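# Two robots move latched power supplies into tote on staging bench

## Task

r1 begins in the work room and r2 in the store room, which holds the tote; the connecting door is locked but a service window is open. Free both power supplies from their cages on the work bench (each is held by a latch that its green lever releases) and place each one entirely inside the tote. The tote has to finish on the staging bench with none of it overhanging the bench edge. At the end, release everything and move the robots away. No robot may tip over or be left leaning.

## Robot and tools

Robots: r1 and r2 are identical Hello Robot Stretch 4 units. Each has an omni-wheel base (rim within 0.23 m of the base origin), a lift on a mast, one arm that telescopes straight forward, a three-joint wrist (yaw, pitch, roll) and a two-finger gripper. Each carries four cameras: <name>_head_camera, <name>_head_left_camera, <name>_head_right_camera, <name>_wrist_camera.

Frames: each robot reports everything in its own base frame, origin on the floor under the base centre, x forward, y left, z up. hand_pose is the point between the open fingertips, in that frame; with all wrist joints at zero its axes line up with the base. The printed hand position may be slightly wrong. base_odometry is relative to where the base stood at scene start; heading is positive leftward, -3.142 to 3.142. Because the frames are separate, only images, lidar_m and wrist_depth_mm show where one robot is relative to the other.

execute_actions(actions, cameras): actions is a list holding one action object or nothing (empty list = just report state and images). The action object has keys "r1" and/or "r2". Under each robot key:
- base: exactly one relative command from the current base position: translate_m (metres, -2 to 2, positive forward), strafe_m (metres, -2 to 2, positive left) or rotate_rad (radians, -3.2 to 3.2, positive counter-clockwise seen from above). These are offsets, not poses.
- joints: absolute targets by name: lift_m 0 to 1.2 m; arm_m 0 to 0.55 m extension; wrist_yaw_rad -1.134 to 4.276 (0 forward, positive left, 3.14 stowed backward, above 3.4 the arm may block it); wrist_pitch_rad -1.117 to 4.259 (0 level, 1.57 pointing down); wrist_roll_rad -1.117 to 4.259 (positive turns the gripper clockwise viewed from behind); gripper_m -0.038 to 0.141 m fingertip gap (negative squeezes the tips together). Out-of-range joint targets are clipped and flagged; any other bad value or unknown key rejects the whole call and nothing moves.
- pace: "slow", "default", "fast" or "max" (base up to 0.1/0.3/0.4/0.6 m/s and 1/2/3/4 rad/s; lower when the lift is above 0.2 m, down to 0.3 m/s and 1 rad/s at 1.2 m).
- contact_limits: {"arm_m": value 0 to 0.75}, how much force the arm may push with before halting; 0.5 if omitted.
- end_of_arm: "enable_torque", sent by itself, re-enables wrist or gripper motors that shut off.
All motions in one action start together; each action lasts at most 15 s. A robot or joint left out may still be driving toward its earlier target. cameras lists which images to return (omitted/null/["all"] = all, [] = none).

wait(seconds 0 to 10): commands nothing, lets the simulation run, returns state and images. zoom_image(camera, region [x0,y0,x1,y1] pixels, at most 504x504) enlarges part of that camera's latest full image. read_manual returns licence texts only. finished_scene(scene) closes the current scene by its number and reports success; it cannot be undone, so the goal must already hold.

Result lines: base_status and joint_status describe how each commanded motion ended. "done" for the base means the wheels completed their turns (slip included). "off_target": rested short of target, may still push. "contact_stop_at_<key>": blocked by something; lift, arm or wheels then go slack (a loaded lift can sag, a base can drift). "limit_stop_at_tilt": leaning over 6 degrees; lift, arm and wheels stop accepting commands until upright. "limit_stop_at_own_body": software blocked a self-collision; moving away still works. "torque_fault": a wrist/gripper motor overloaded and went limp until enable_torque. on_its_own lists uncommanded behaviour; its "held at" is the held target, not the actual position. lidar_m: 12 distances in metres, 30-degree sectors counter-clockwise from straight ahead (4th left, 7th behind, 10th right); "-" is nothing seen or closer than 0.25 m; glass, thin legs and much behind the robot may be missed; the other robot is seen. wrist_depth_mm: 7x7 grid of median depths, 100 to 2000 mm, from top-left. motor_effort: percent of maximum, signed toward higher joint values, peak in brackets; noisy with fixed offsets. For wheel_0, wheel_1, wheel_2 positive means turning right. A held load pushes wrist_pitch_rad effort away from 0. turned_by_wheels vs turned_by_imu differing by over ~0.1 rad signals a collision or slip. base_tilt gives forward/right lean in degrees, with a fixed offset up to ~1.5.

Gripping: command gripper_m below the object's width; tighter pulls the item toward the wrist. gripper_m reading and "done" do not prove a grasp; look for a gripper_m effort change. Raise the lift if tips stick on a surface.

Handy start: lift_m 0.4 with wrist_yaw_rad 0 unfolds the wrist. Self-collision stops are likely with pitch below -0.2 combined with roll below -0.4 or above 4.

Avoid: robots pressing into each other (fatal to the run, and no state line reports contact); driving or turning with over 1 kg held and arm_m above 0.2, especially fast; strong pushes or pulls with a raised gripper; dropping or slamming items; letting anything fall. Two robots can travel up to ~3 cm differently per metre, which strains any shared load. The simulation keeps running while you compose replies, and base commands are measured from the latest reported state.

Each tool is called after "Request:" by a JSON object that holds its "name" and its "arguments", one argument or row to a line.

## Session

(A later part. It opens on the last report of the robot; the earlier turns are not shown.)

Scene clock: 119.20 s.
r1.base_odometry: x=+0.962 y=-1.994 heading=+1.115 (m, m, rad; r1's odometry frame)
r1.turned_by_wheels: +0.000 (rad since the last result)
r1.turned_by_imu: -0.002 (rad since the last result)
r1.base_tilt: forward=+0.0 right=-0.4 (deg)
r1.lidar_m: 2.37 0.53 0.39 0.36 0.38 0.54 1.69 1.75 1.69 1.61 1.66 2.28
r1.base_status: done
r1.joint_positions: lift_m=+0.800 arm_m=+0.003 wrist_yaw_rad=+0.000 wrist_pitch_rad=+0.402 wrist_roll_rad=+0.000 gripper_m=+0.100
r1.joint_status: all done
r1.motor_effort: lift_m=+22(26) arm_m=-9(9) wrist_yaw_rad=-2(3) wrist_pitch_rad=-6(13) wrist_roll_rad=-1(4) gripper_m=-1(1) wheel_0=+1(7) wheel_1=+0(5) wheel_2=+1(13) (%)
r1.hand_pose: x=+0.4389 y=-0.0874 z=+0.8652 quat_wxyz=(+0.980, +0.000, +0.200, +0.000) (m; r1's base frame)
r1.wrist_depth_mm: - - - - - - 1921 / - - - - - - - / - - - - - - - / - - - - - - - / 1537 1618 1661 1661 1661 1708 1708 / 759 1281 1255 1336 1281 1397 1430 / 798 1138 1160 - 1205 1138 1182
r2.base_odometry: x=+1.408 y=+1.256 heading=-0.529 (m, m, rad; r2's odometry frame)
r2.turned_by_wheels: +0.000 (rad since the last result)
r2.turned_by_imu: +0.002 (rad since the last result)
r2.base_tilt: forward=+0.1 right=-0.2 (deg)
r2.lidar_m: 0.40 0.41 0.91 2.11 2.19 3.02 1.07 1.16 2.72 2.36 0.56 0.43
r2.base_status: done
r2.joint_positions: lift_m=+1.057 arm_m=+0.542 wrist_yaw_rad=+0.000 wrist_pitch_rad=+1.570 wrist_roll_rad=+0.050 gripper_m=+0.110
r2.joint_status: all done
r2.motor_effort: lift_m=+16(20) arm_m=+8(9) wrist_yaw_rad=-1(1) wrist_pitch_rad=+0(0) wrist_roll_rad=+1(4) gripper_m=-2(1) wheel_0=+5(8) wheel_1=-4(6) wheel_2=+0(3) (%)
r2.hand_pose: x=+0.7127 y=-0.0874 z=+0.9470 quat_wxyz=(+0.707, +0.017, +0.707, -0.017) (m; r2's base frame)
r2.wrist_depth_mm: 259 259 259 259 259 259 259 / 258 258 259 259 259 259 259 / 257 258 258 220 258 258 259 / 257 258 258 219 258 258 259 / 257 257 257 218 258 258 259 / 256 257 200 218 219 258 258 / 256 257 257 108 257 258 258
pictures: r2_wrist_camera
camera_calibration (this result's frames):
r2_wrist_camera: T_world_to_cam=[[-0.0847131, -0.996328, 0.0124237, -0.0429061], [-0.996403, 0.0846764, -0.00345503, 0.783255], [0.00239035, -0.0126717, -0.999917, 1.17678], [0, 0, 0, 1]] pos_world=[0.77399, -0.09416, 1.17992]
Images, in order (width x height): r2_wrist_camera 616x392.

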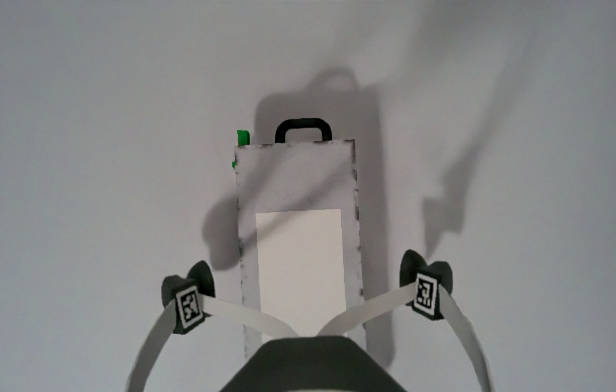

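Request:
{"name": "execute_actions", "arguments": {
  "actions": [
    {"r1":{"base":{"translate_m":-0.45},"pace":"fast"},"r2":{"joints":{"gripper_m":0.01}}}
  ],
  "cameras": ["r2_wrist_camera"]
}}

Request:
{"name": "execute_actions", "arguments": {
  "actions": [
    {"r1":{"base":{"rotate_rad":1.54}},"r2":{"joints":{"lift_m":1.1,"arm_m":0.15}}}
  ],
  "cameras": ["r2_wrist_camera","r1_wrist_camera","r1_head_camera"]
}}

Scene clock: 121.87 s.
r1.base_odometry: x=+0.764 y=-2.398 heading=+1.115 (m, m, rad; r1's odometry frame)
r1.turned_by_wheels: +0.000 (rad since the last result)
r1.turned_by_imu: +0.000 (rad since the last result)
r1.base_tilt: forward=-0.1 right=-0.4 (deg)
r1.lidar_m: 2.82 0.53 0.38 0.34 0.35 1.28 1.24 1.27 1.73 1.61 1.68 2.25
r1.base_status: done
r1.joint_positions: lift_m=+0.800 arm_m=+0.003 wrist_yaw_rad=+0.000 wrist_pitch_rad=+0.402 wrist_roll_rad=+0.000 gripper_m=+0.100
r1.joint_status: not commanded
r1.motor_effort: lift_m=+22(22) arm_m=-9(9) wrist_yaw_rad=-1(1) wrist_pitch_rad=-7(6) wrist_roll_rad=-1(3) gripper_m=+0(0) wheel_0=-1(6) wheel_1=+0(4) wheel_2=-1(10) (%)
r1.hand_pose: x=+0.4389 y=-0.0874 z=+0.8652 quat_wxyz=(+0.980, +0.000, +0.200, +0.000) (m; r1's base frame)
r1.wrist_depth_mm: - - - - - - - / - - - - - - - / 768 - - - - - - / - - - - - - - / 1618 1576 1661 1708 1661 1708 1708 / 1336 1118 1255 1366 1308 1397 1366 / 1098 1098 1182 - 1182 1160 1205
r2.base_odometry: x=+1.408 y=+1.256 heading=-0.529 (m, m, rad; r2's odometry frame)
r2.turned_by_wheels: +0.000 (rad since the last result)
r2.turned_by_imu: +0.001 (rad since the last result)
r2.base_tilt: forward=+0.1 right=-0.3 (deg)
r2.lidar_m: 0.38 0.43 0.91 2.10 2.19 3.05 1.07 1.13 2.72 2.34 0.58 0.43
r2.base_status: not commanded
r2.joint_positions: lift_m=+1.057 arm_m=+0.542 wrist_yaw_rad=+0.000 wrist_pitch_rad=+1.570 wrist_roll_rad=+0.050 gripper_m=+0.010
r2.joint_status: all done
r2.motor_effort: lift_m=+19(20) arm_m=+8(8) wrist_yaw_rad=-1(1) wrist_pitch_rad=+0(0) wrist_roll_rad=-1(1) gripper_m=-23(23) wheel_0=+5(5) wheel_1=-4(4) wheel_2=+0(0) (%)
r2.hand_pose: x=+0.7128 y=-0.0874 z=+0.9467 quat_wxyz=(+0.707, +0.017, +0.707, -0.017) (m; r2's base frame)
r2.wrist_depth_mm: 255 255 256 256 256 257 257 / 255 256 256 256 256 257 257 / 254 256 256 207 256 256 257 / 255 255 255 207 256 256 257 / 255 255 255 207 256 256 256 / 255 255 189 208 187 256 256 / 254 255 256 108 255 256 255
pictures: r2_wrist_camera
camera_calibration (this result's frames):
r2_wrist_camera: T_world_to_cam=[[-0.0847466, -0.996325, 0.0124171, -0.0428678], [-0.996399, 0.0847089, -0.00353224, 0.783383], [0.00246741, -0.0126718, -0.999917, 1.17646], [0, 0, 0, 1]] pos_world=[0.774027, -0.094162, 1.17966]
Images, in order (width x height): r2_wrist_camera 616x392.

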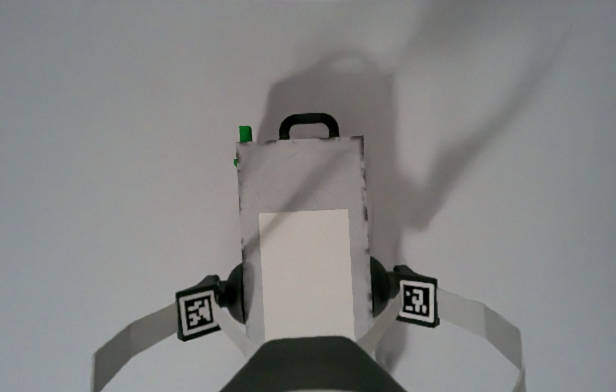

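Scene clock: 124.13 s.
r1.base_odometry: x=+0.764 y=-2.398 heading=+2.655 (m, m, rad; r1's odometry frame)
r1.turned_by_wheels: +1.540 (rad since the last result)
r1.turned_by_imu: +1.559 (rad since the last result)
r1.base_tilt: forward=+0.0 right=-0.4 (deg)
r1.lidar_m: 0.34 0.36 1.33 1.24 1.27 1.71 1.62 1.67 2.19 2.84 0.56 0.39
r1.base_status: done
r1.joint_positions: lift_m=+0.800 arm_m=+0.003 wrist_yaw_rad=+0.000 wrist_pitch_rad=+0.402 wrist_roll_rad=+0.000 gripper_m=+0.100
r1.joint_status: not commanded
r1.motor_effort: lift_m=+22(22) arm_m=-9(9) wrist_yaw_rad=-1(2) wrist_pitch_rad=-8(7) wrist_roll_rad=+0(2) gripper_m=-2(2) wheel_0=+0(4) wheel_1=-1(6) wheel_2=+1(8) (%)
r1.hand_pose: x=+0.4389 y=-0.0874 z=+0.8652 quat_wxyz=(+0.980, +0.000, +0.200, +0.000) (m; r1's base frame)
r1.wrist_depth_mm: - - - - - - - / - - - - - - - / - 798 597 741 768 788 820 / 1921 492 473 535 535 544 559 / 389 394 402 407 413 418 421 / 319 309 304 319 310 336 336 / 271 272 285 - 289 281 290
r2.base_odometry: x=+1.408 y=+1.256 heading=-0.529 (m, m, rad; r2's odometry frame)
r2.turned_by_wheels: +0.000 (rad since the last result)
r2.turned_by_imu: +0.001 (rad since the last result)
r2.base_tilt: forward=+0.1 right=-0.2 (deg)
r2.lidar_m: 0.25 0.42 0.91 2.10 2.23 3.01 1.07 1.14 2.73 2.35 0.57 0.25
r2.base_status: not commanded
r2.joint_positions: lift_m=+1.100 arm_m=+0.151 wrist_yaw_rad=+0.000 wrist_pitch_rad=+1.570 wrist_roll_rad=+0.050 gripper_m=+0.010
r2.joint_status: all done
r2.motor_effort: lift_m=+26(26) arm_m=-8(11) wrist_yaw_rad=+1(1) wrist_pitch_rad=-2(2) wrist_roll_rad=-1(1) gripper_m=-23(24) wheel_0=+5(5) wheel_1=-4(4) wheel_2=+0(0) (%)
r2.hand_pose: x=+0.3224 y=-0.0874 z=+0.9892 quat_wxyz=(+0.707, +0.018, +0.707, -0.018) (m; r2's base frame)
r2.wrist_depth_mm: 300 300 300 300 301 301 300 / 300 300 298 301 301 301 301 / 300 300 298 207 300 304 1205 / 1182 1182 1182 207 1182 1205 1182 / 1182 1182 1205 207 1182 1205 1182 / 1182 1182 189 208 187 1205 1182 / 1182 1182 1182 108 1182 1182 1182
pictures: r1_head_camera, r1_wrist_camera, r2_wrist_camera
camera_calibration (this result's frames):
r1_wrist_camera: T_world_to_cam=[[-0.0297747, -0.999443, 0.0150804, -0.095282], [-0.428537, -0.000866445, -0.903524, 1.01568], [0.903034, -0.0333646, -0.428272, 0.199664], [0, 0, 0, 1]] pos_world=[0.252115, -0.0876872, 1.00464]
r2_wrist_camera: T_world_to_cam=[[-0.0853248, -0.996275, 0.0124622, -0.0763347], [-0.996351, 0.0852937, -0.00300224, 0.394052], [0.00192811, -0.0126729, -0.999918, 1.22012], [0, 0, 0, 1]] pos_world=[0.383748, -0.094198, 1.22216]
Images, in order (width x height): r1_head_camera 420x560, r1_wrist_camera 616x392, r2_wrist_camera 616x392.

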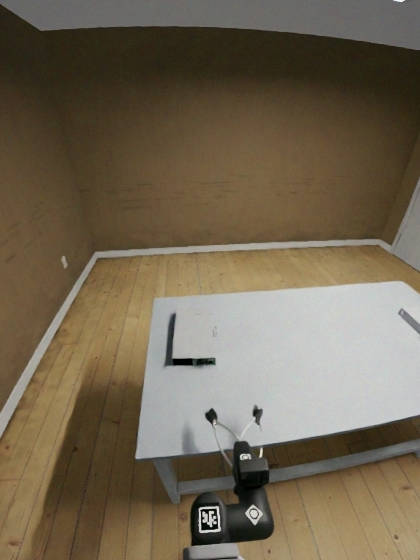

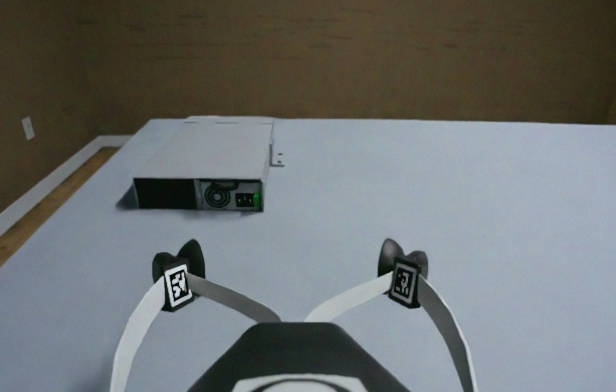

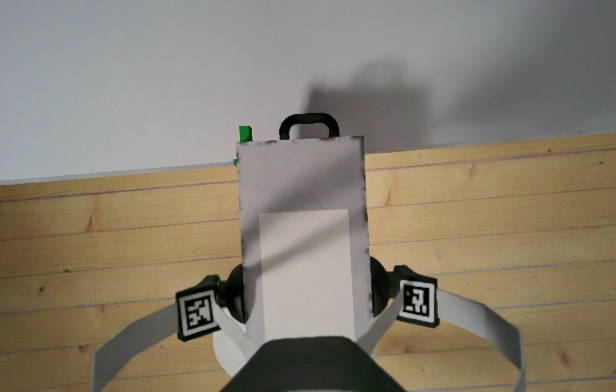

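Request:
{"name": "execute_actions", "arguments": {
  "actions": [
    {"r1":{"base":{"rotate_rad":0.02},"joints":{"wrist_yaw_rad":0.06,"wrist_roll_rad":0.25,"gripper_m":0.062,"lift_m":0.735,"arm_m":0.15}},"r2":{"base":{"strafe_m":0.42}}}
  ],
  "cameras": []
}}

Request:
{"name": "execute_actions", "arguments": {
  "actions": [
    {"r1":{"base":{"strafe_m":0.045},"joints":{"arm_m":0.2},"pace":"slow"},"r2":{"base":{"translate_m":-1.83}}}
  ],
  "cameras": ["r1_wrist_camera"]
}}

Scene clock: 127.47 s.
r1.base_odometry: x=+0.764 y=-2.398 heading=+2.675 (m, m, rad; r1's odometry frame)
r1.turned_by_wheels: +0.020 (rad since the last result)
r1.turned_by_imu: +0.020 (rad since the last result)
r1.base_tilt: forward=-0.1 right=-0.3 (deg)
r1.lidar_m: 0.34 0.37 1.31 1.24 1.29 1.70 1.61 1.68 2.25 2.84 0.55 0.39
r1.base_status: done
r1.joint_positions: lift_m=+0.735 arm_m=+0.148 wrist_yaw_rad=+0.060 wrist_pitch_rad=+0.402 wrist_roll_rad=+0.250 gripper_m=+0.062
r1.joint_status: all done
r1.motor_effort: lift_m=+18(21) arm_m=+9(9) wrist_yaw_rad=-1(2) wrist_pitch_rad=-7(7) wrist_roll_rad=+2(6) gripper_m=-3(4) wheel_0=-1(2) wheel_1=-1(6) wheel_2=+1(4) (%)
r1.hand_pose: x=+0.5895 y=-0.0713 z=+0.8005 quat_wxyz=(+0.973, +0.116, +0.202, +0.004) (m; r1's base frame)
r1.wrist_depth_mm: - - - - - - - / - - - - 691 597 539 / - - 442 484 452 407 377 / 1921 370 315 357 340 312 290 / 389 332 309 291 263 251 241 / 294 270 199 232 207 210 200 / 239 222 223 - 193 179 178
r2.base_odometry: x=+1.620 y=+1.618 heading=-0.530 (m, m, rad; r2's odometry frame)
r2.turned_by_wheels: +0.000 (rad since the last result)
r2.turned_by_imu: +0.001 (rad since the last result)
r2.base_tilt: forward=+0.2 right=-0.2 (deg)
r2.lidar_m: 0.25 0.64 0.92 1.67 1.78 2.45 1.19 1.16 3.17 2.36 0.59 0.25
r2.base_status: done
r2.joint_positions: lift_m=+1.100 arm_m=+0.151 wrist_yaw_rad=+0.000 wrist_pitch_rad=+1.570 wrist_roll_rad=+0.050 gripper_m=+0.010
r2.joint_status: not commanded
r2.motor_effort: lift_m=+25(26) arm_m=-8(8) wrist_yaw_rad=+1(1) wrist_pitch_rad=-1(2) wrist_roll_rad=+0(0) gripper_m=-23(24) wheel_0=-2(10) wheel_1=+0(10) wheel_2=+0(1) (%)
r2.hand_pose: x=+0.3225 y=-0.0874 z=+0.9893 quat_wxyz=(+0.707, +0.018, +0.707, -0.018) (m; r2's base frame)
r2.wrist_depth_mm: 508 521 301 301 301 301 301 / 707 750 300 300 301 301 301 / 1138 1182 300 207 301 327 1205 / 1182 1182 1205 207 1182 1182 1182 / 1182 1182 1182 207 1182 1182 1205 / 1182 1182 189 207 191 1182 1182 / 1182 1182 1160 108 1205 1182 1205
pictures: none
No camera images: the call's "cameras" was empty. Leave "cameras" out to get every camera's image.

Scene clock: 135.03 s.
r1.base_odometry: x=+0.744 y=-2.438 heading=+2.675 (m, m, rad; r1's odometry frame)
r1.turned_by_wheels: +0.000 (rad since the last result)
r1.turned_by_imu: +0.001 (rad since the last result)
r1.base_tilt: forward=-0.1 right=-0.3 (deg)
r1.lidar_m: 0.34 0.38 1.27 1.19 1.24 1.69 1.62 1.69 2.25 2.88 0.55 0.37
r1.base_status: done
r1.joint_positions: lift_m=+0.735 arm_m=+0.198 wrist_yaw_rad=+0.060 wrist_pitch_rad=+0.402 wrist_roll_rad=+0.250 gripper_m=+0.062
r1.joint_status: all done
r1.motor_effort: lift_m=+19(18) arm_m=+9(8) wrist_yaw_rad=-1(2) wrist_pitch_rad=-6(6) wrist_roll_rad=+0(1) gripper_m=-2(2) wheel_0=-2(3) wheel_1=+0(1) wheel_2=+1(1) (%)
r1.hand_pose: x=+0.6395 y=-0.0713 z=+0.8005 quat_wxyz=(+0.973, +0.116, +0.202, +0.004) (m; r1's base frame)
r1.wrist_depth_mm: - - - - - - - / - - - - - 591 539 / - - 439 421 452 407 373 / 1863 449 304 286 340 312 290 / 1661 315 267 271 260 250 240 / 296 270 199 232 206 211 200 / 239 221 223 - 193 178 177
r2.base_odometry: x=+0.041 y=+2.543 heading=-0.530 (m, m, rad; r2's odometry frame)
r2.turned_by_wheels: +0.000 (rad since the last result)
r2.turned_by_imu: -0.001 (rad since the last result)
r2.base_tilt: forward=+0.2 right=-0.3 (deg)
r2.lidar_m: 0.25 2.44 1.76 1.70 1.79 1.92 1.83 0.44 0.28 0.27 0.31 0.25
r2.base_status: done
r2.joint_positions: lift_m=+1.100 arm_m=+0.151 wrist_yaw_rad=+0.000 wrist_pitch_rad=+1.570 wrist_roll_rad=+0.050 gripper_m=+0.010
r2.joint_status: not commanded
r2.motor_effort: lift_m=+25(25) arm_m=-7(8) wrist_yaw_rad=+0(1) wrist_pitch_rad=-1(1) wrist_roll_rad=+0(0) gripper_m=-24(23) wheel_0=-4(10) wheel_1=-1(7) wheel_2=+2(11) (%)
r2.hand_pose: x=+0.3225 y=-0.0874 z=+0.9893 quat_wxyz=(+0.707, +0.018, +0.707, -0.018) (m; r2's base frame)
r2.wrist_depth_mm: 1182 1182 1182 1182 1205 452 452 / 1182 1182 1205 1182 1182 452 449 / 1182 1182 1205 206 1205 452 452 / 1205 1182 1205 207 1182 449 449 / 1182 1182 1182 207 1205 449 452 / 1182 1205 198 207 187 449 449 / 1205 1182 1182 108 1182 452 452
pictures: r1_wrist_camera
camera_calibration (this result's frames):
r1_wrist_camera: T_world_to_cam=[[-0.0680173, -0.974912, -0.211944, 0.135666], [-0.430488, 0.220321, -0.875293, 1.03761], [0.90003, 0.0317043, -0.434674, 0.00302971], [0, 0, 0, 1]] pos_world=[0.453179, -0.0964415, 0.938283]
Images, in order (width x height): r1_wrist_camera 616x392.

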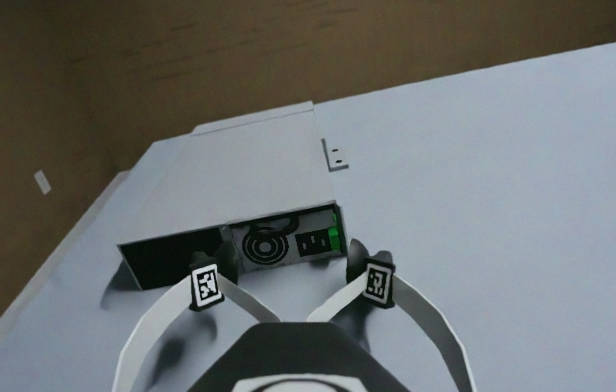

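Request:
{"name": "execute_actions", "arguments": {
  "actions": [
    {"r1":{"joints":{"arm_m":0.224,"gripper_m":0.061},"contact_limits":{"arm_m":0.1},"pace":"slow"},"r2":{"base":{"rotate_rad":-1.555}}}
  ],
  "cameras": ["r1_wrist_camera","r2_head_camera","r2_wrist_camera"]
}}

Scene clock: 137.60 s.
r1.base_odometry: x=+0.744 y=-2.438 heading=+2.675 (m, m, rad; r1's odometry frame)
r1.turned_by_wheels: +0.000 (rad since the last result)
r1.turned_by_imu: +0.000 (rad since the last result)
r1.base_tilt: forward=-0.1 right=-0.3 (deg)
r1.lidar_m: 0.35 0.37 1.26 1.19 1.24 1.68 1.62 1.68 2.24 2.90 0.53 0.38
r1.base_status: not commanded
r1.joint_positions: lift_m=+0.735 arm_m=+0.222 wrist_yaw_rad=+0.060 wrist_pitch_rad=+0.403 wrist_roll_rad=+0.250 gripper_m=+0.061
r1.joint_status: all done
r1.motor_effort: lift_m=+18(18) arm_m=+10(11) wrist_yaw_rad=-1(1) wrist_pitch_rad=-9(8) wrist_roll_rad=+1(1) gripper_m=-2(2) wheel_0=-2(2) wheel_1=+0(0) wheel_2=+1(1) (%)
r1.contact_limits: arm_m 0.1
r1.hand_pose: x=+0.6633 y=-0.0715 z=+0.8003 quat_wxyz=(+0.972, +0.116, +0.202, +0.004) (m; r1's base frame)
r1.wrist_depth_mm: - - - - - - - / - - - - - 591 530 / - - 433 418 452 402 373 / 1863 449 300 283 338 307 287 / 1708 279 245 244 263 250 239 / 293 264 198 224 205 209 200 / 237 221 221 - 191 178 177
r2.base_odometry: x=+0.041 y=+2.543 heading=-2.084 (m, m, rad; r2's odometry frame)
r2.turned_by_wheels: -1.554 (rad since the last result)
r2.turned_by_imu: -1.568 (rad since the last result)
r2.base_tilt: forward=+0.1 right=-0.2 (deg)
r2.lidar_m: 0.26 0.29 0.42 2.22 2.31 1.75 1.69 1.79 1.90 1.82 0.38 0.25
r2.base_status: done
r2.joint_positions: lift_m=+1.100 arm_m=+0.151 wrist_yaw_rad=+0.000 wrist_pitch_rad=+1.570 wrist_roll_rad=+0.050 gripper_m=+0.010
r2.joint_status: not commanded
r2.motor_effort: lift_m=+25(25) arm_m=-7(8) wrist_yaw_rad=+0(0) wrist_pitch_rad=+0(1) wrist_roll_rad=+0(2) gripper_m=-24(23) wheel_0=+3(8) wheel_1=+2(7) wheel_2=+2(9) (%)
r2.hand_pose: x=+0.3226 y=-0.0874 z=+0.9893 quat_wxyz=(+0.707, +0.018, +0.707, -0.018) (m; r2's base frame)
r2.wrist_depth_mm: 449 410 449 449 452 452 452 / 452 430 445 449 449 452 452 / 449 449 364 207 452 449 452 / 449 452 449 207 449 452 452 / 449 449 449 208 449 452 452 / 1205 1182 198 208 190 1182 1182 / 1182 1182 1182 108 1182 1182 1182
pictures: r1_wrist_camera, r2_head_camera, r2_wrist_camera
camera_calibration (this result's frames):
r1_wrist_camera: T_world_to_cam=[[-0.0686754, -0.974887, -0.211845, 0.13746], [-0.431056, 0.220499, -0.874969, 1.04782], [0.899708, 0.0312284, -0.435374, -0.0177149], [0, 0, 0, 1]] pos_world=[0.477049, -0.0964828, 0.938222]
r2_wrist_camera: T_world_to_cam=[[-0.0851093, -0.996294, 0.0124147, -0.0763466], [-0.996369, 0.0850713, -0.00355835, 0.394741], [0.00248903, -0.0126724, -0.999917, 1.22001], [0, 0, 0, 1]] pos_world=[0.383773, -0.0941843, 1.22226]
Images, in order (width x height): r1_wrist_camera 616x392, r2_head_camera 420x560, r2_wrist_camera 616x392.

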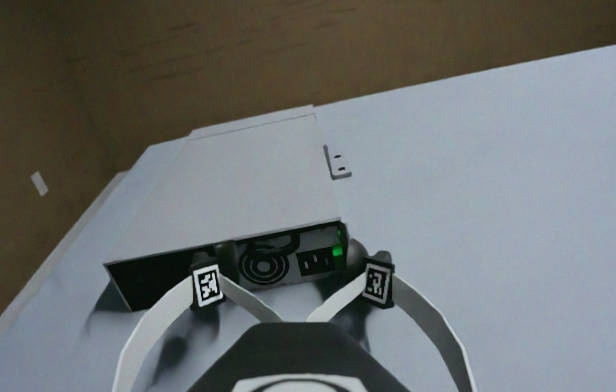

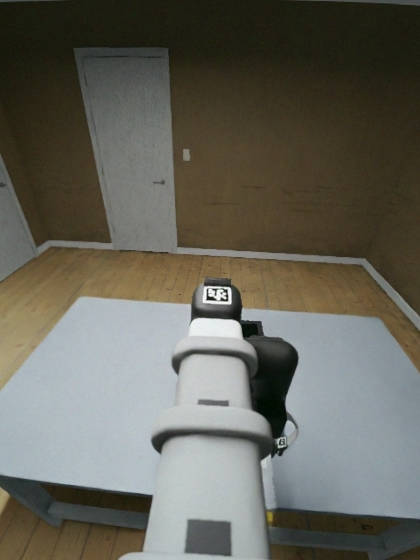

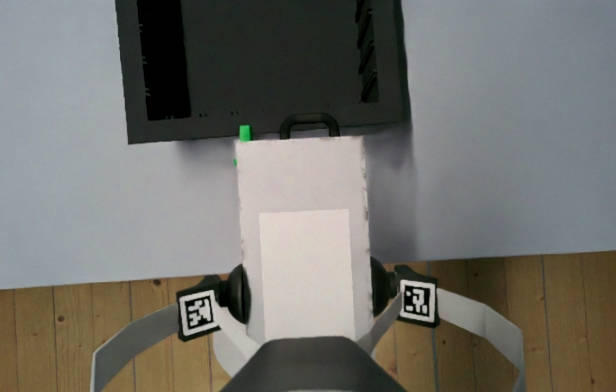

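Request:
{"name": "execute_actions", "arguments": {
  "actions": [
    {"r1":{"base":{"strafe_m":0.006},"joints":{"gripper_m":0.042},"pace":"slow"},"r2":{"base":{"strafe_m":0.04},"joints":{"arm_m":0.49,"lift_m":1.03}}}
  ],
  "cameras": ["r1_wrist_camera","r2_wrist_camera"]
}}

Request:
{"name": "execute_actions", "arguments": {
  "actions": [
    {"r1":{"base":{"strafe_m":0.003},"joints":{"arm_m":0.233,"gripper_m":0.02},"contact_limits":{"arm_m":0.2},"pace":"slow"}}
  ],
  "cameras": ["r1_wrist_camera"]
}}

Scene clock: 140.43 s.
r1.base_odometry: x=+0.741 y=-2.444 heading=+2.675 (m, m, rad; r1's odometry frame)
r1.turned_by_wheels: +0.000 (rad since the last result)
r1.turned_by_imu: +0.000 (rad since the last result)
r1.base_tilt: forward=-0.1 right=-0.4 (deg)
r1.lidar_m: 0.35 0.38 1.26 1.19 1.25 1.66 1.60 1.66 2.23 2.90 0.52 0.38
r1.base_status: done
r1.joint_positions: lift_m=+0.735 arm_m=+0.222 wrist_yaw_rad=+0.056 wrist_pitch_rad=+0.404 wrist_roll_rad=+0.250 gripper_m=+0.042
r1.joint_status: all done
r1.motor_effort: lift_m=+18(18) arm_m=+9(10) wrist_yaw_rad=+10(23) wrist_pitch_rad=-14(13) wrist_roll_rad=+0(1) gripper_m=-4(6) wheel_0=-2(8) wheel_1=+1(1) wheel_2=-1(2) (%)
r1.hand_pose: x=+0.6629 y=-0.0724 z=+0.7999 quat_wxyz=(+0.972, +0.116, +0.203, +0.002) (m; r1's base frame)
r1.wrist_depth_mm: - - - - - - - / - - - - - 580 530 / - - 430 407 449 399 368 / 1921 449 298 276 336 307 287 / 1708 286 246 243 266 249 238 / 290 265 196 229 192 208 199 / 236 218 221 - 191 177 176
r2.base_odometry: x=+0.076 y=+2.524 heading=-2.084 (m, m, rad; r2's odometry frame)
r2.turned_by_wheels: +0.000 (rad since the last result)
r2.turned_by_imu: +0.001 (rad since the last result)
r2.base_tilt: forward=+0.1 right=-0.2 (deg)
r2.lidar_m: 0.26 0.28 0.42 2.18 2.36 1.74 1.69 1.77 1.94 1.87 0.42 0.30
r2.base_status: done
r2.joint_positions: lift_m=+1.030 arm_m=+0.489 wrist_yaw_rad=+0.000 wrist_pitch_rad=+1.570 wrist_roll_rad=+0.050 gripper_m=+0.010
r2.joint_status: all done
r2.motor_effort: lift_m=+20(24) arm_m=+7(7) wrist_yaw_rad=-1(1) wrist_pitch_rad=+0(4) wrist_roll_rad=-1(1) gripper_m=-24(24) wheel_0=-1(10) wheel_1=+0(11) wheel_2=+0(0) (%)
r2.hand_pose: x=+0.6599 y=-0.0874 z=+0.9197 quat_wxyz=(+0.707, +0.018, +0.706, -0.017) (m; r2's base frame)
r2.wrist_depth_mm: 379 379 293 293 294 382 382 / 379 379 368 379 379 382 382 / 379 379 377 207 379 377 382 / 377 379 353 208 377 320 382 / 377 379 332 208 377 334 382 / 379 377 198 208 187 293 379 / 377 290 317 108 375 298 379
pictures: r1_wrist_camera, r2_wrist_camera
camera_calibration (this result's frames):
r1_wrist_camera: T_world_to_cam=[[-0.0724271, -0.974599, -0.211922, 0.139015], [-0.431564, 0.222183, -0.874292, 1.04745], [0.89917, 0.0281357, -0.436694, -0.0163441], [0, 0, 0, 1]] pos_world=[0.476809, -0.0967824, 0.938104]
r2_wrist_camera: T_world_to_cam=[[-0.0848488, -0.996317, 0.0123997, -0.046933], [-0.99639, 0.0848086, -0.00373366, 0.730739], [0.00266831, -0.0126717, -0.999916, 1.14941], [0, 0, 0, 1]] pos_world=[0.721052, -0.0941681, 1.15262]
Images, in order (width x height): r1_wrist_camera 616x392, r2_wrist_camera 616x392.

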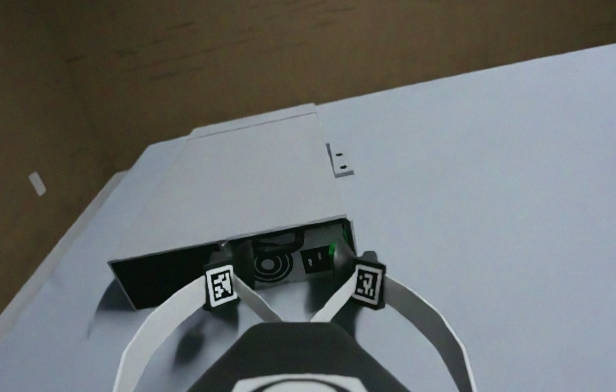

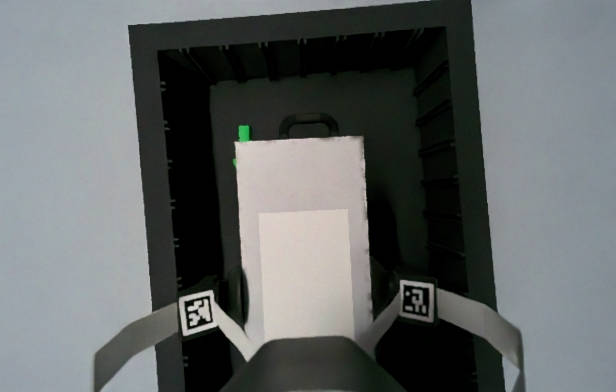

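Scene clock: 141.63 s.
r1.base_odometry: x=+0.740 y=-2.446 heading=+2.675 (m, m, rad; r1's odometry frame)
r1.turned_by_wheels: +0.000 (rad since the last result)
r1.turned_by_imu: +0.000 (rad since the last result)
r1.base_tilt: forward=-0.1 right=-0.3 (deg)
r1.lidar_m: 0.34 0.36 1.26 1.19 1.24 1.67 1.62 1.66 2.26 2.91 0.55 0.39
r1.base_status: done
r1.joint_positions: lift_m=+0.735 arm_m=+0.231 wrist_yaw_rad=+0.054 wrist_pitch_rad=+0.409 wrist_roll_rad=+0.250 gripper_m=+0.020
r1.joint_status: all done
r1.on_its_own: wrist_yaw_rad is at rest, and its effort (+15) is outside its rest range (-13 to +13); wrist_pitch_rad is at rest, and its effort (-26) is outside its rest range (-23 to +23)
r1.motor_effort: lift_m=+18(18) arm_m=+13(13) wrist_yaw_rad=+15(17) wrist_pitch_rad=-26(27) wrist_roll_rad=-2(2) gripper_m=-13(15) wheel_0=+0(5) wheel_1=+2(4) wheel_2=-4(5) (%)
r1.contact_limits: arm_m 0.2
r1.hand_pose: x=+0.6706 y=-0.0729 z=+0.7987 quat_wxyz=(+0.972, +0.117, +0.205, +0.001) (m; r1's base frame)
r1.wrist_depth_mm: - - - - - - - / - - - - - 564 517 / - - 418 384 436 397 364 / 1863 436 293 267 330 301 283 / 1708 271 238 235 257 245 236 / 286 258 193 227 190 204 196 / 234 216 217 - 190 175 174
r2.base_odometry: x=+0.076 y=+2.524 heading=-2.084 (m, m, rad; r2's odometry frame)
r2.turned_by_wheels: +0.000 (rad since the last result)
r2.turned_by_imu: +0.000 (rad since the last result)
r2.base_tilt: forward=+0.1 right=-0.2 (deg)
r2.lidar_m: 0.27 0.29 0.41 2.16 2.36 1.76 1.70 1.82 1.94 1.88 0.42 0.29
r2.base_status: not commanded
r2.joint_positions: lift_m=+1.030 arm_m=+0.489 wrist_yaw_rad=+0.000 wrist_pitch_rad=+1.570 wrist_roll_rad=+0.050 gripper_m=+0.010
r2.joint_status: not commanded
r2.motor_effort: lift_m=+21(21) arm_m=+8(7) wrist_yaw_rad=-1(0) wrist_pitch_rad=+1(1) wrist_roll_rad=+0(1) gripper_m=-23(23) wheel_0=-1(1) wheel_1=+0(0) wheel_2=+0(1) (%)
r2.hand_pose: x=+0.6599 y=-0.0874 z=+0.9197 quat_wxyz=(+0.707, +0.018, +0.706, -0.017) (m; r2's base frame)
r2.wrist_depth_mm: 379 382 293 291 294 382 382 / 379 379 368 377 377 382 379 / 377 377 377 207 377 379 382 / 379 379 353 207 379 322 379 / 379 377 332 207 377 332 379 / 377 377 189 207 187 293 379 / 377 291 322 108 377 297 382
pictures: r1_wrist_camera
camera_calibration (this result's frames):
r1_wrist_camera: T_world_to_cam=[[-0.0751671, -0.974518, -0.211338, 0.140183], [-0.435143, 0.22275, -0.872372, 1.05072], [0.897218, 0.0263888, -0.440798, -0.0192733], [0, 0, 0, 1]] pos_world=[0.485042, -0.0969283, 0.937747]
Images, in order (width x height): r1_wrist_camera 616x392.

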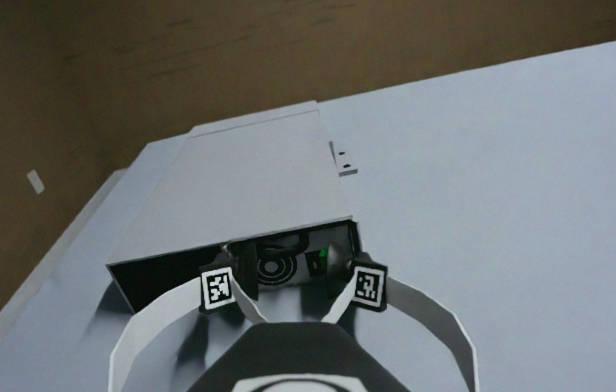

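Request:
{"name": "execute_actions", "arguments": {
  "actions": [
    {"r1":{"joints":{"arm_m":0.238,"lift_m":0.733,"gripper_m":-0.01},"contact_limits":{"arm_m":0.25},"pace":"slow"},"r2":{"base":{"strafe_m":-0.012},"joints":{"arm_m":0.55,"wrist_roll_rad":0.025}}}
  ],
  "cameras": []
}}

Request:
{"name": "execute_actions", "arguments": {
  "actions": [
    {"r1":{"joints":{"arm_m":0.244,"lift_m":0.728,"gripper_m":-0.035},"contact_limits":{"arm_m":0.25},"pace":"slow"},"r2":{"joints":{"lift_m":0.93}}}
  ],
  "cameras": ["r1_wrist_camera","r2_wrist_camera"]
}}

Scene clock: 143.43 s.
r1.base_odometry: x=+0.740 y=-2.446 heading=+2.675 (m, m, rad; r1's odometry frame)
r1.turned_by_wheels: +0.000 (rad since the last result)
r1.turned_by_imu: +0.000 (rad since the last result)
r1.base_tilt: forward=-0.1 right=-0.3 (deg)
r1.lidar_m: 0.35 0.36 1.27 1.18 1.21 1.65 1.62 1.69 2.24 2.92 0.54 0.39
r1.base_status: not commanded
r1.joint_positions: lift_m=+0.733 arm_m=+0.236 wrist_yaw_rad=+0.057 wrist_pitch_rad=+0.409 wrist_roll_rad=+0.250 gripper_m=-0.009
r1.joint_status: all done
r1.on_its_own: wrist_pitch_rad is at rest, and its effort (-26) is outside its rest range (-23 to +23)
r1.motor_effort: lift_m=+19(18) arm_m=+10(17) wrist_yaw_rad=+7(19) wrist_pitch_rad=-26(29) wrist_roll_rad=-1(1) gripper_m=-28(29) wheel_0=+1(1) wheel_1=+2(3) wheel_2=-3(6) (%)
r1.contact_limits: arm_m 0.25
r1.hand_pose: x=+0.6764 y=-0.0722 z=+0.7967 quat_wxyz=(+0.972, +0.116, +0.205, +0.002) (m; r1's base frame)
r1.wrist_depth_mm: - - - - - - - / - - - - - 559 512 / - - 407 373 433 387 359 / 1863 427 286 257 325 298 278 / 1661 260 232 228 251 242 229 / 282 239 186 226 186 197 194 / 229 216 213 - 187 174 171
r2.base_odometry: x=+0.066 y=+2.529 heading=-2.084 (m, m, rad; r2's odometry frame)
r2.turned_by_wheels: +0.000 (rad since the last result)
r2.turned_by_imu: +0.000 (rad since the last result)
r2.base_tilt: forward=+0.1 right=-0.2 (deg)
r2.lidar_m: 0.26 0.27 0.42 2.20 2.35 1.76 1.69 1.82 1.96 1.86 0.39 0.28
r2.base_status: done
r2.joint_positions: lift_m=+1.030 arm_m=+0.549 wrist_yaw_rad=+0.000 wrist_pitch_rad=+1.570 wrist_roll_rad=+0.025 gripper_m=+0.010
r2.joint_status: all done
r2.motor_effort: lift_m=+20(20) arm_m=+8(12) wrist_yaw_rad=+0(1) wrist_pitch_rad=+0(1) wrist_roll_rad=-3(7) gripper_m=-23(23) wheel_0=+2(9) wheel_1=-3(9) wheel_2=+0(1) (%)
r2.hand_pose: x=+0.7198 y=-0.0874 z=+0.9197 quat_wxyz=(+0.707, +0.009, +0.707, -0.009) (m; r2's base frame)
r2.wrist_depth_mm: 382 379 379 382 379 382 382 / 379 379 379 379 293 382 382 / 377 322 334 207 351 379 382 / 379 319 375 208 377 379 379 / 375 382 370 207 368 379 379 / 377 377 189 207 187 291 379 / 377 291 359 108 375 293 377
pictures: none
No camera images: the call's "cameras" was empty. Leave "cameras" out to get every camera's image.

Scene clock: 144.87 s.
r1.base_odometry: x=+0.740 y=-2.446 heading=+2.675 (m, m, rad; r1's odometry frame)
r1.turned_by_wheels: +0.000 (rad since the last result)
r1.turned_by_imu: +0.000 (rad since the last result)
r1.base_tilt: forward=-0.1 right=-0.4 (deg)
r1.lidar_m: 0.36 0.37 1.25 1.19 1.23 1.67 1.62 1.67 2.24 2.88 0.54 0.37
r1.base_status: not commanded
r1.joint_positions: lift_m=+0.728 arm_m=+0.242 wrist_yaw_rad=+0.056 wrist_pitch_rad=+0.408 wrist_roll_rad=+0.249 gripper_m=-0.034
r1.joint_status: all done
r1.on_its_own: wrist_pitch_rad is at rest, and its effort (-24) is outside its rest range (-23 to +23)
r1.motor_effort: lift_m=+18(19) arm_m=+11(13) wrist_yaw_rad=+8(17) wrist_pitch_rad=-24(25) wrist_roll_rad=+1(1) gripper_m=-30(30) wheel_0=+1(1) wheel_1=+3(3) wheel_2=-4(4) (%)
r1.contact_limits: arm_m 0.25
r1.hand_pose: x=+0.6822 y=-0.0724 z=+0.7919 quat_wxyz=(+0.972, +0.116, +0.204, +0.002) (m; r1's base frame)
r1.wrist_depth_mm: - - - - - - - / - - - - - 544 496 / - - 397 364 424 377 351 / 1863 410 274 250 315 289 271 / 1618 252 223 224 246 236 224 / 273 168 194 221 182 188 188 / 223 211 209 - 183 170 -
r2.base_odometry: x=+0.066 y=+2.529 heading=-2.084 (m, m, rad; r2's odometry frame)
r2.turned_by_wheels: +0.000 (rad since the last result)
r2.turned_by_imu: +0.000 (rad since the last result)
r2.base_tilt: forward=+0.2 right=-0.2 (deg)
r2.lidar_m: 0.26 0.29 0.41 2.19 2.38 1.75 1.68 1.79 1.95 1.85 0.40 0.30
r2.base_status: not commanded
r2.joint_positions: lift_m=+0.930 arm_m=+0.549 wrist_yaw_rad=+0.000 wrist_pitch_rad=+1.570 wrist_roll_rad=+0.025 gripper_m=+0.010
r2.joint_status: all done
r2.motor_effort: lift_m=+20(20) arm_m=+8(8) wrist_yaw_rad=+0(0) wrist_pitch_rad=+0(0) wrist_roll_rad=-4(3) gripper_m=-22(24) wheel_0=+2(2) wheel_1=-3(3) wheel_2=+0(0) (%)
r2.hand_pose: x=+0.7198 y=-0.0874 z=+0.8197 quat_wxyz=(+0.707, +0.009, +0.707, -0.009) (m; r2's base frame)
r2.wrist_depth_mm: 281 281 281 281 194 194 282 / 193 198 208 217 228 211 281 / 198 255 278 207 279 229 282 / 195 250 277 207 278 232 193 / 193 245 277 207 278 237 193 / 192 214 189 208 187 200 193 / 279 221 277 108 278 250 193
pictures: r1_wrist_camera, r2_wrist_camera
camera_calibration (this result's frames):
r1_wrist_camera: T_world_to_cam=[[-0.0727892, -0.974811, -0.21082, 0.138089], [-0.434977, 0.221246, -0.872838, 1.04985], [0.897495, 0.0281684, -0.440124, -0.0333438], [0, 0, 0, 1]] pos_world=[0.496639, -0.0967251, 0.930787]
r2_wrist_camera: T_world_to_cam=[[-0.0607006, -0.998079, 0.0124387, -0.0581756], [-0.998152, 0.0606606, -0.00356907, 0.789111], [0.00280767, -0.0126323, -0.999916, 1.04917], [0, 0, 0, 1]] pos_world=[0.781176, -0.0926783, 1.05263]
Images, in order (width x height): r1_wrist_camera 616x392, r2_wrist_camera 616x392.

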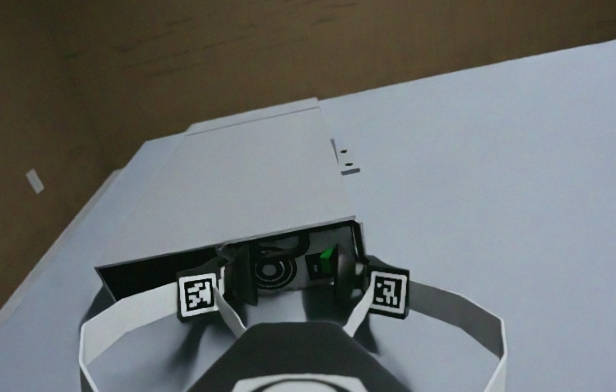

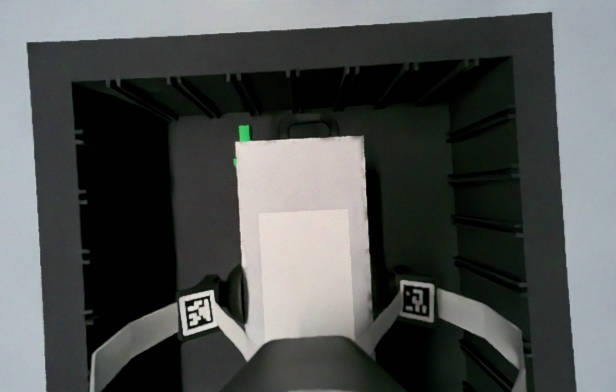

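Request:
{"name": "execute_actions", "arguments": {
  "actions": [
    {"r1":{"joints":{"arm_m":0.02},"pace":"slow"},"r2":{"base":{"translate_m":0.01},"joints":{"lift_m":0.906},"pace":"slow"}}
  ],
  "cameras": ["r1_wrist_camera","r2_wrist_camera"]
}}

Scene clock: 148.53 s.
r1.base_odometry: x=+0.740 y=-2.446 heading=+2.675 (m, m, rad; r1's odometry frame)
r1.turned_by_wheels: +0.000 (rad since the last result)
r1.turned_by_imu: +0.001 (rad since the last result)
r1.base_tilt: forward=-0.1 right=-0.4 (deg)
r1.lidar_m: 0.36 0.36 1.26 1.18 1.24 1.64 1.62 1.69 2.24 2.90 0.54 0.38
r1.base_status: not commanded
r1.joint_positions: lift_m=+0.728 arm_m=+0.022 wrist_yaw_rad=+0.060 wrist_pitch_rad=+0.406 wrist_roll_rad=+0.249 gripper_m=-0.034
r1.joint_status: all done
r1.motor_effort: lift_m=+20(20) arm_m=-10(15) wrist_yaw_rad=+0(10) wrist_pitch_rad=-16(24) wrist_roll_rad=+0(2) gripper_m=-31(35) wheel_0=-1(1) wheel_1=+1(2) wheel_2=+2(5) (%)
r1.hand_pose: x=+0.4625 y=-0.0714 z=+0.7924 quat_wxyz=(+0.972, +0.116, +0.203, +0.004) (m; r1's base frame)
r1.wrist_depth_mm: - - - - - - 798 / - - - 691 661 554 512 / 1983 - 469 415 430 384 355 / 1921 452 375 273 324 296 277 / 1618 325 232 227 258 239 228 / 279 168 193 223 181 193 191 / 228 214 212 - 185 172 -
r2.base_odometry: x=+0.061 y=+2.521 heading=-2.084 (m, m, rad; r2's odometry frame)
r2.turned_by_wheels: +0.000 (rad since the last result)
r2.turned_by_imu: +0.001 (rad since the last result)
r2.base_tilt: forward=+0.2 right=-0.2 (deg)
r2.lidar_m: 0.27 0.30 0.43 2.20 2.38 1.77 1.70 1.77 1.92 1.86 0.40 0.28
r2.base_status: done
r2.joint_positions: lift_m=+0.906 arm_m=+0.549 wrist_yaw_rad=+0.000 wrist_pitch_rad=+1.570 wrist_roll_rad=+0.025 gripper_m=+0.010
r2.joint_status: all done
r2.motor_effort: lift_m=+20(19) arm_m=+8(7) wrist_yaw_rad=+0(0) wrist_pitch_rad=+1(0) wrist_roll_rad=-2(4) gripper_m=-24(23) wheel_0=+5(5) wheel_1=+4(5) wheel_2=-4(6) (%)
r2.hand_pose: x=+0.7198 y=-0.0874 z=+0.7957 quat_wxyz=(+0.707, +0.009, +0.707, -0.009) (m; r2's base frame)
r2.wrist_depth_mm: 256 257 257 169 169 169 170 / 168 173 177 187 194 198 170 / 169 238 255 207 255 229 170 / 169 249 254 207 255 232 171 / 168 245 254 207 254 237 170 / 168 213 189 207 187 200 174 / 168 218 254 108 254 248 176
pictures: r1_wrist_camera, r2_wrist_camera
camera_calibration (this result's frames):
r1_wrist_camera: T_world_to_cam=[[-0.0686645, -0.975038, -0.211153, 0.121529], [-0.433573, 0.219785, -0.873904, 0.954584], [0.898498, 0.0315442, -0.437842, 0.162059], [0, 0, 0, 1]] pos_world=[0.276617, -0.0964202, 0.930832]
r2_wrist_camera: T_world_to_cam=[[-0.0606988, -0.998079, 0.0124478, -0.0578884], [-0.998153, 0.0606606, -0.00341902, 0.788867], [0.00265736, -0.0126324, -0.999917, 1.0253], [0, 0, 0, 1]] pos_world=[0.781171, -0.0926783, 1.02864]
Images, in order (width x height): r1_wrist_camera 616x392, r2_wrist_camera 616x392.

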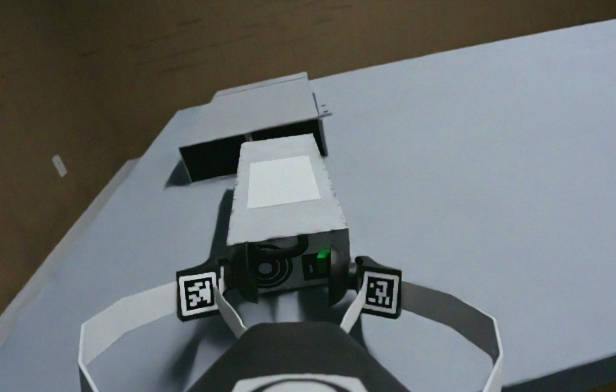

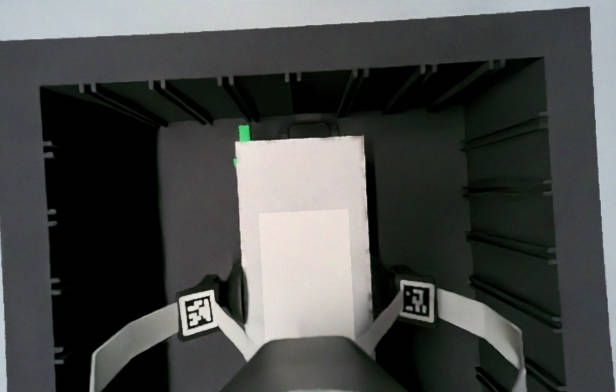

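Request:
{"name": "execute_actions", "arguments": {
  "actions": [
    {"r1":{"joints":{"gripper_m":0.06,"lift_m":0.735,"arm_m":0.0}},"r2":{"joints":{"gripper_m":0.085}}}
  ],
  "cameras": []
}}

Request:
{"name": "execute_actions", "arguments": {
  "actions": [
    {"r1":{"joints":{"lift_m":0.98},"pace":"fast"},"r2":{"joints":{"lift_m":1.0}}}
  ],
  "cameras": []
}}

Request:
{"name": "execute_actions", "arguments": {
  "actions": [
    {"r1":{"base":{"strafe_m":0.021},"joints":{"arm_m":0.395,"wrist_pitch_rad":1.57,"wrist_yaw_rad":0,"wrist_roll_rad":0.04,"gripper_m":0.11},"pace":"fast"},"r2":{"base":{"strafe_m":-0.072},"joints":{"wrist_roll_rad":1.596,"gripper_m":0.05}}}
  ],
  "cameras": ["r1_wrist_camera","r2_wrist_camera","r2_head_camera"]
}}

Scene clock: 150.53 s.
r1.base_odometry: x=+0.740 y=-2.446 heading=+2.675 (m, m, rad; r1's odometry frame)
r1.turned_by_wheels: +0.000 (rad since the last result)
r1.turned_by_imu: +0.000 (rad since the last result)
r1.base_tilt: forward=+0.0 right=-0.4 (deg)
r1.lidar_m: 0.36 0.36 1.24 1.19 1.23 1.67 1.61 1.69 2.26 2.90 0.55 0.40
r1.base_status: not commanded
r1.joint_positions: lift_m=+0.735 arm_m=+0.003 wrist_yaw_rad=+0.060 wrist_pitch_rad=+0.402 wrist_roll_rad=+0.250 gripper_m=+0.060
r1.joint_status: all done
r1.motor_effort: lift_m=+23(26) arm_m=-9(10) wrist_yaw_rad=-1(0) wrist_pitch_rad=-8(20) wrist_roll_rad=-1(2) gripper_m=-3(31) wheel_0=+0(0) wheel_1=+1(1) wheel_2=+2(2) (%)
r1.hand_pose: x=+0.4436 y=-0.0714 z=+0.8000 quat_wxyz=(+0.972, +0.116, +0.202, +0.004) (m; r1's base frame)
r1.wrist_depth_mm: - - - - - - - / - - - 778 707 597 539 / - - 508 459 459 410 377 / 1921 492 397 309 342 312 291 / 1661 345 255 250 266 253 243 / 300 271 198 233 205 212 202 / 240 224 224 - 195 183 187
r2.base_odometry: x=+0.061 y=+2.521 heading=-2.084 (m, m, rad; r2's odometry frame)
r2.turned_by_wheels: +0.000 (rad since the last result)
r2.turned_by_imu: +0.000 (rad since the last result)
r2.base_tilt: forward=+0.2 right=-0.2 (deg)
r2.lidar_m: 0.25 0.27 0.39 2.18 2.39 1.79 1.71 1.80 1.96 1.86 0.38 0.28
r2.base_status: not commanded
r2.joint_positions: lift_m=+0.906 arm_m=+0.549 wrist_yaw_rad=+0.000 wrist_pitch_rad=+1.570 wrist_roll_rad=+0.025 gripper_m=+0.085
r2.joint_status: all done
r2.motor_effort: lift_m=+19(20) arm_m=+8(8) wrist_yaw_rad=+1(2) wrist_pitch_rad=-2(8) wrist_roll_rad=-2(2) gripper_m=-2(23) wheel_0=+5(5) wheel_1=+4(4) wheel_2=-4(3) (%)
r2.hand_pose: x=+0.7196 y=-0.0874 z=+0.7958 quat_wxyz=(+0.707, +0.009, +0.707, -0.009) (m; r2's base frame)
r2.wrist_depth_mm: 259 259 259 259 172 172 172 / 171 171 176 186 192 190 172 / 171 238 256 217 257 228 172 / 171 251 256 216 257 231 172 / 170 246 256 216 257 237 171 / 170 234 198 216 200 226 172 / 170 209 256 108 256 218 176
pictures: none
No camera images: the call's "cameras" was empty. Leave "cameras" out to get every camera's image.

Scene clock: 152.23 s.
r1.base_odometry: x=+0.740 y=-2.446 heading=+2.675 (m, m, rad; r1's odometry frame)
r1.turned_by_wheels: +0.000 (rad since the last result)
r1.turned_by_imu: +0.000 (rad since the last result)
r1.base_tilt: forward=-0.1 right=-0.3 (deg)
r1.lidar_m: 0.36 0.36 1.25 1.18 1.23 1.65 1.61 1.69 2.25 2.90 0.50 0.39
r1.base_status: not commanded
r1.joint_positions: lift_m=+0.980 arm_m=+0.003 wrist_yaw_rad=+0.060 wrist_pitch_rad=+0.402 wrist_roll_rad=+0.250 gripper_m=+0.060
r1.joint_status: all done
r1.motor_effort: lift_m=+22(24) arm_m=-9(9) wrist_yaw_rad=-1(1) wrist_pitch_rad=-8(9) wrist_roll_rad=+0(1) gripper_m=-2(4) wheel_0=+0(0) wheel_1=+1(1) wheel_2=+2(2) (%)
r1.hand_pose: x=+0.4437 y=-0.0714 z=+1.0452 quat_wxyz=(+0.973, +0.116, +0.202, +0.004) (m; r1's base frame)
r1.wrist_depth_mm: - - - - - - - / - - - - - - - / - - - - - - 917 / 1863 - - 904 820 750 691 / 1708 - 723 634 640 609 569 / 1661 1756 199 504 205 504 484 / 1618 1499 539 - 462 430 418
r2.base_odometry: x=+0.061 y=+2.521 heading=-2.084 (m, m, rad; r2's odometry frame)
r2.turned_by_wheels: +0.000 (rad since the last result)
r2.turned_by_imu: +0.000 (rad since the last result)
r2.base_tilt: forward=+0.1 right=-0.2 (deg)
r2.lidar_m: 0.26 0.30 0.40 2.19 2.41 1.77 1.70 1.81 1.94 1.87 0.37 0.29
r2.base_status: not commanded
r2.joint_positions: lift_m=+1.000 arm_m=+0.549 wrist_yaw_rad=+0.000 wrist_pitch_rad=+1.570 wrist_roll_rad=+0.025 gripper_m=+0.085
r2.joint_status: all done
r2.motor_effort: lift_m=+22(23) arm_m=+8(8) wrist_yaw_rad=+1(2) wrist_pitch_rad=-1(1) wrist_roll_rad=-5(2) gripper_m=-1(3) wheel_0=+5(5) wheel_1=+4(4) wheel_2=-3(3) (%)
r2.hand_pose: x=+0.7196 y=-0.0874 z=+0.8895 quat_wxyz=(+0.707, +0.009, +0.707, -0.009) (m; r2's base frame)
r2.wrist_depth_mm: 351 351 351 353 353 353 353 / 351 351 353 353 265 353 353 / 351 273 329 309 340 287 353 / 351 290 349 309 349 293 353 / 351 286 347 309 349 294 353 / 349 274 198 309 200 264 353 / 349 265 347 108 347 290 351
pictures: none
No camera images: the call's "cameras" was empty. Leave "cameras" out to get every camera's image.

Scene clock: 154.13 s.
r1.base_odometry: x=+0.730 y=-2.465 heading=+2.675 (m, m, rad; r1's odometry frame)
r1.turned_by_wheels: +0.000 (rad since the last result)
r1.turned_by_imu: +0.000 (rad since the last result)
r1.base_tilt: forward=+0.0 right=-0.4 (deg)
r1.lidar_m: 0.35 0.37 1.23 1.16 1.21 1.61 1.62 1.68 2.26 2.92 0.54 0.37
r1.base_status: done
r1.joint_positions: lift_m=+0.980 arm_m=+0.393 wrist_yaw_rad=+0.000 wrist_pitch_rad=+1.570 wrist_roll_rad=+0.040 gripper_m=+0.110
r1.joint_status: all done
r1.motor_effort: lift_m=+22(22) arm_m=+9(7) wrist_yaw_rad=-2(7) wrist_pitch_rad=+0(4) wrist_roll_rad=+0(5) gripper_m=+1(3) wheel_0=+1(8) wheel_1=-1(10) wheel_2=+1(2) (%)
r1.hand_pose: x=+0.5646 y=-0.0874 z=+0.8696 quat_wxyz=(+0.707, +0.014, +0.707, -0.014) (m; r1's base frame)
r1.wrist_depth_mm: 310 310 273 276 325 329 332 / 314 317 276 281 327 332 334 / 317 319 322 291 332 334 340 / 683 320 325 290 334 338 342 / 691 325 327 293 336 342 345 / 1060 329 332 294 342 345 351 / 1078 332 336 - 343 349 353
r2.base_odometry: x=-0.002 y=+2.556 heading=-2.084 (m, m, rad; r2's odometry frame)
r2.turned_by_wheels: +0.000 (rad since the last result)
r2.turned_by_imu: +0.001 (rad since the last result)
r2.base_tilt: forward=+0.1 right=-0.2 (deg)
r2.lidar_m: 0.25 0.29 0.41 2.29 2.38 1.76 1.67 1.81 1.88 1.79 0.37 0.27
r2.base_status: done
r2.joint_positions: lift_m=+1.000 arm_m=+0.549 wrist_yaw_rad=+0.000 wrist_pitch_rad=+1.570 wrist_roll_rad=+1.596 gripper_m=+0.050
r2.joint_status: all done
r2.motor_effort: lift_m=+22(22) arm_m=+8(7) wrist_yaw_rad=+0(1) wrist_pitch_rad=-2(1) wrist_roll_rad=-1(6) gripper_m=-3(2) wheel_0=+1(12) wheel_1=+0(9) wheel_2=+0(2) (%)
r2.hand_pose: x=+0.7196 y=-0.0874 z=+0.8895 quat_wxyz=(+0.494, +0.506, +0.494, -0.506) (m; r2's base frame)
r2.wrist_depth_mm: 351 351 351 349 351 351 351 / 351 351 351 351 349 351 351 / 351 351 351 351 351 351 353 / 351 351 264 264 285 264 285 / 353 293 349 347 349 349 349 / 351 289 197 309 193 349 349 / 351 265 309 108 310 349 347
pictures: r1_wrist_camera, r2_head_camera, r2_wrist_camera
camera_calibration (this result's frames):
r1_wrist_camera: T_world_to_cam=[[-0.0373886, -0.998743, 0.0333929, -0.103207], [-0.998458, 0.0387084, 0.039793, 0.578413], [-0.0410356, -0.0318536, -0.99865, 1.11717], [0, 0, 0, 1]] pos_world=[0.619506, -0.0898805, 1.09609]
r2_wrist_camera: T_world_to_cam=[[-0.99811, 0.0602367, 0.0121323, 0.708311], [0.0602103, 0.998183, -0.00253063, 0.108584], [-0.0122627, -0.00179535, -0.999923, 1.13079], [0, 0, 0, 1]] pos_world=[0.714301, -0.149023, 1.12239]
Images, in order (width x height): r1_wrist_camera 616x392, r2_head_camera 420x560, r2_wrist_camera 616x392.

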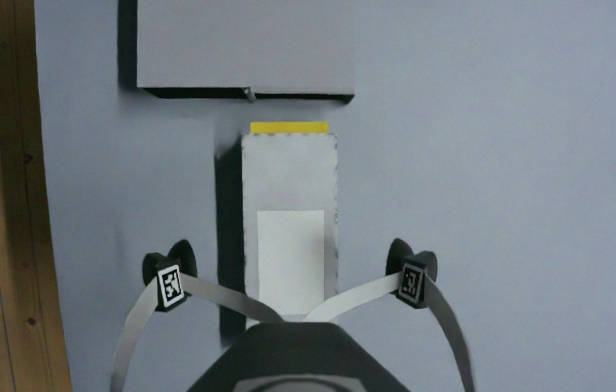

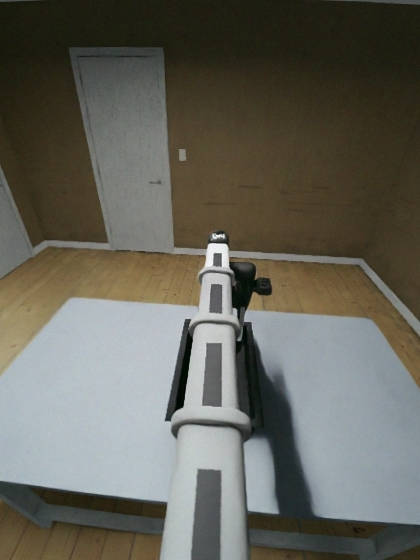

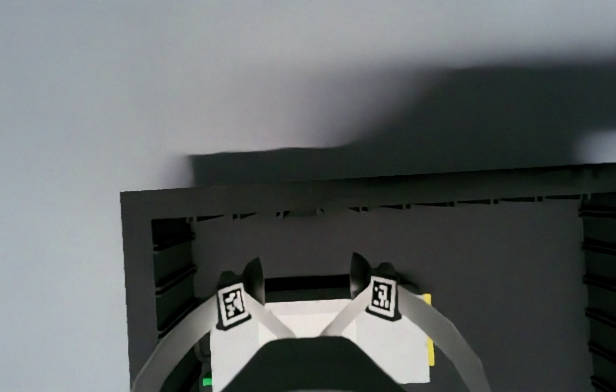

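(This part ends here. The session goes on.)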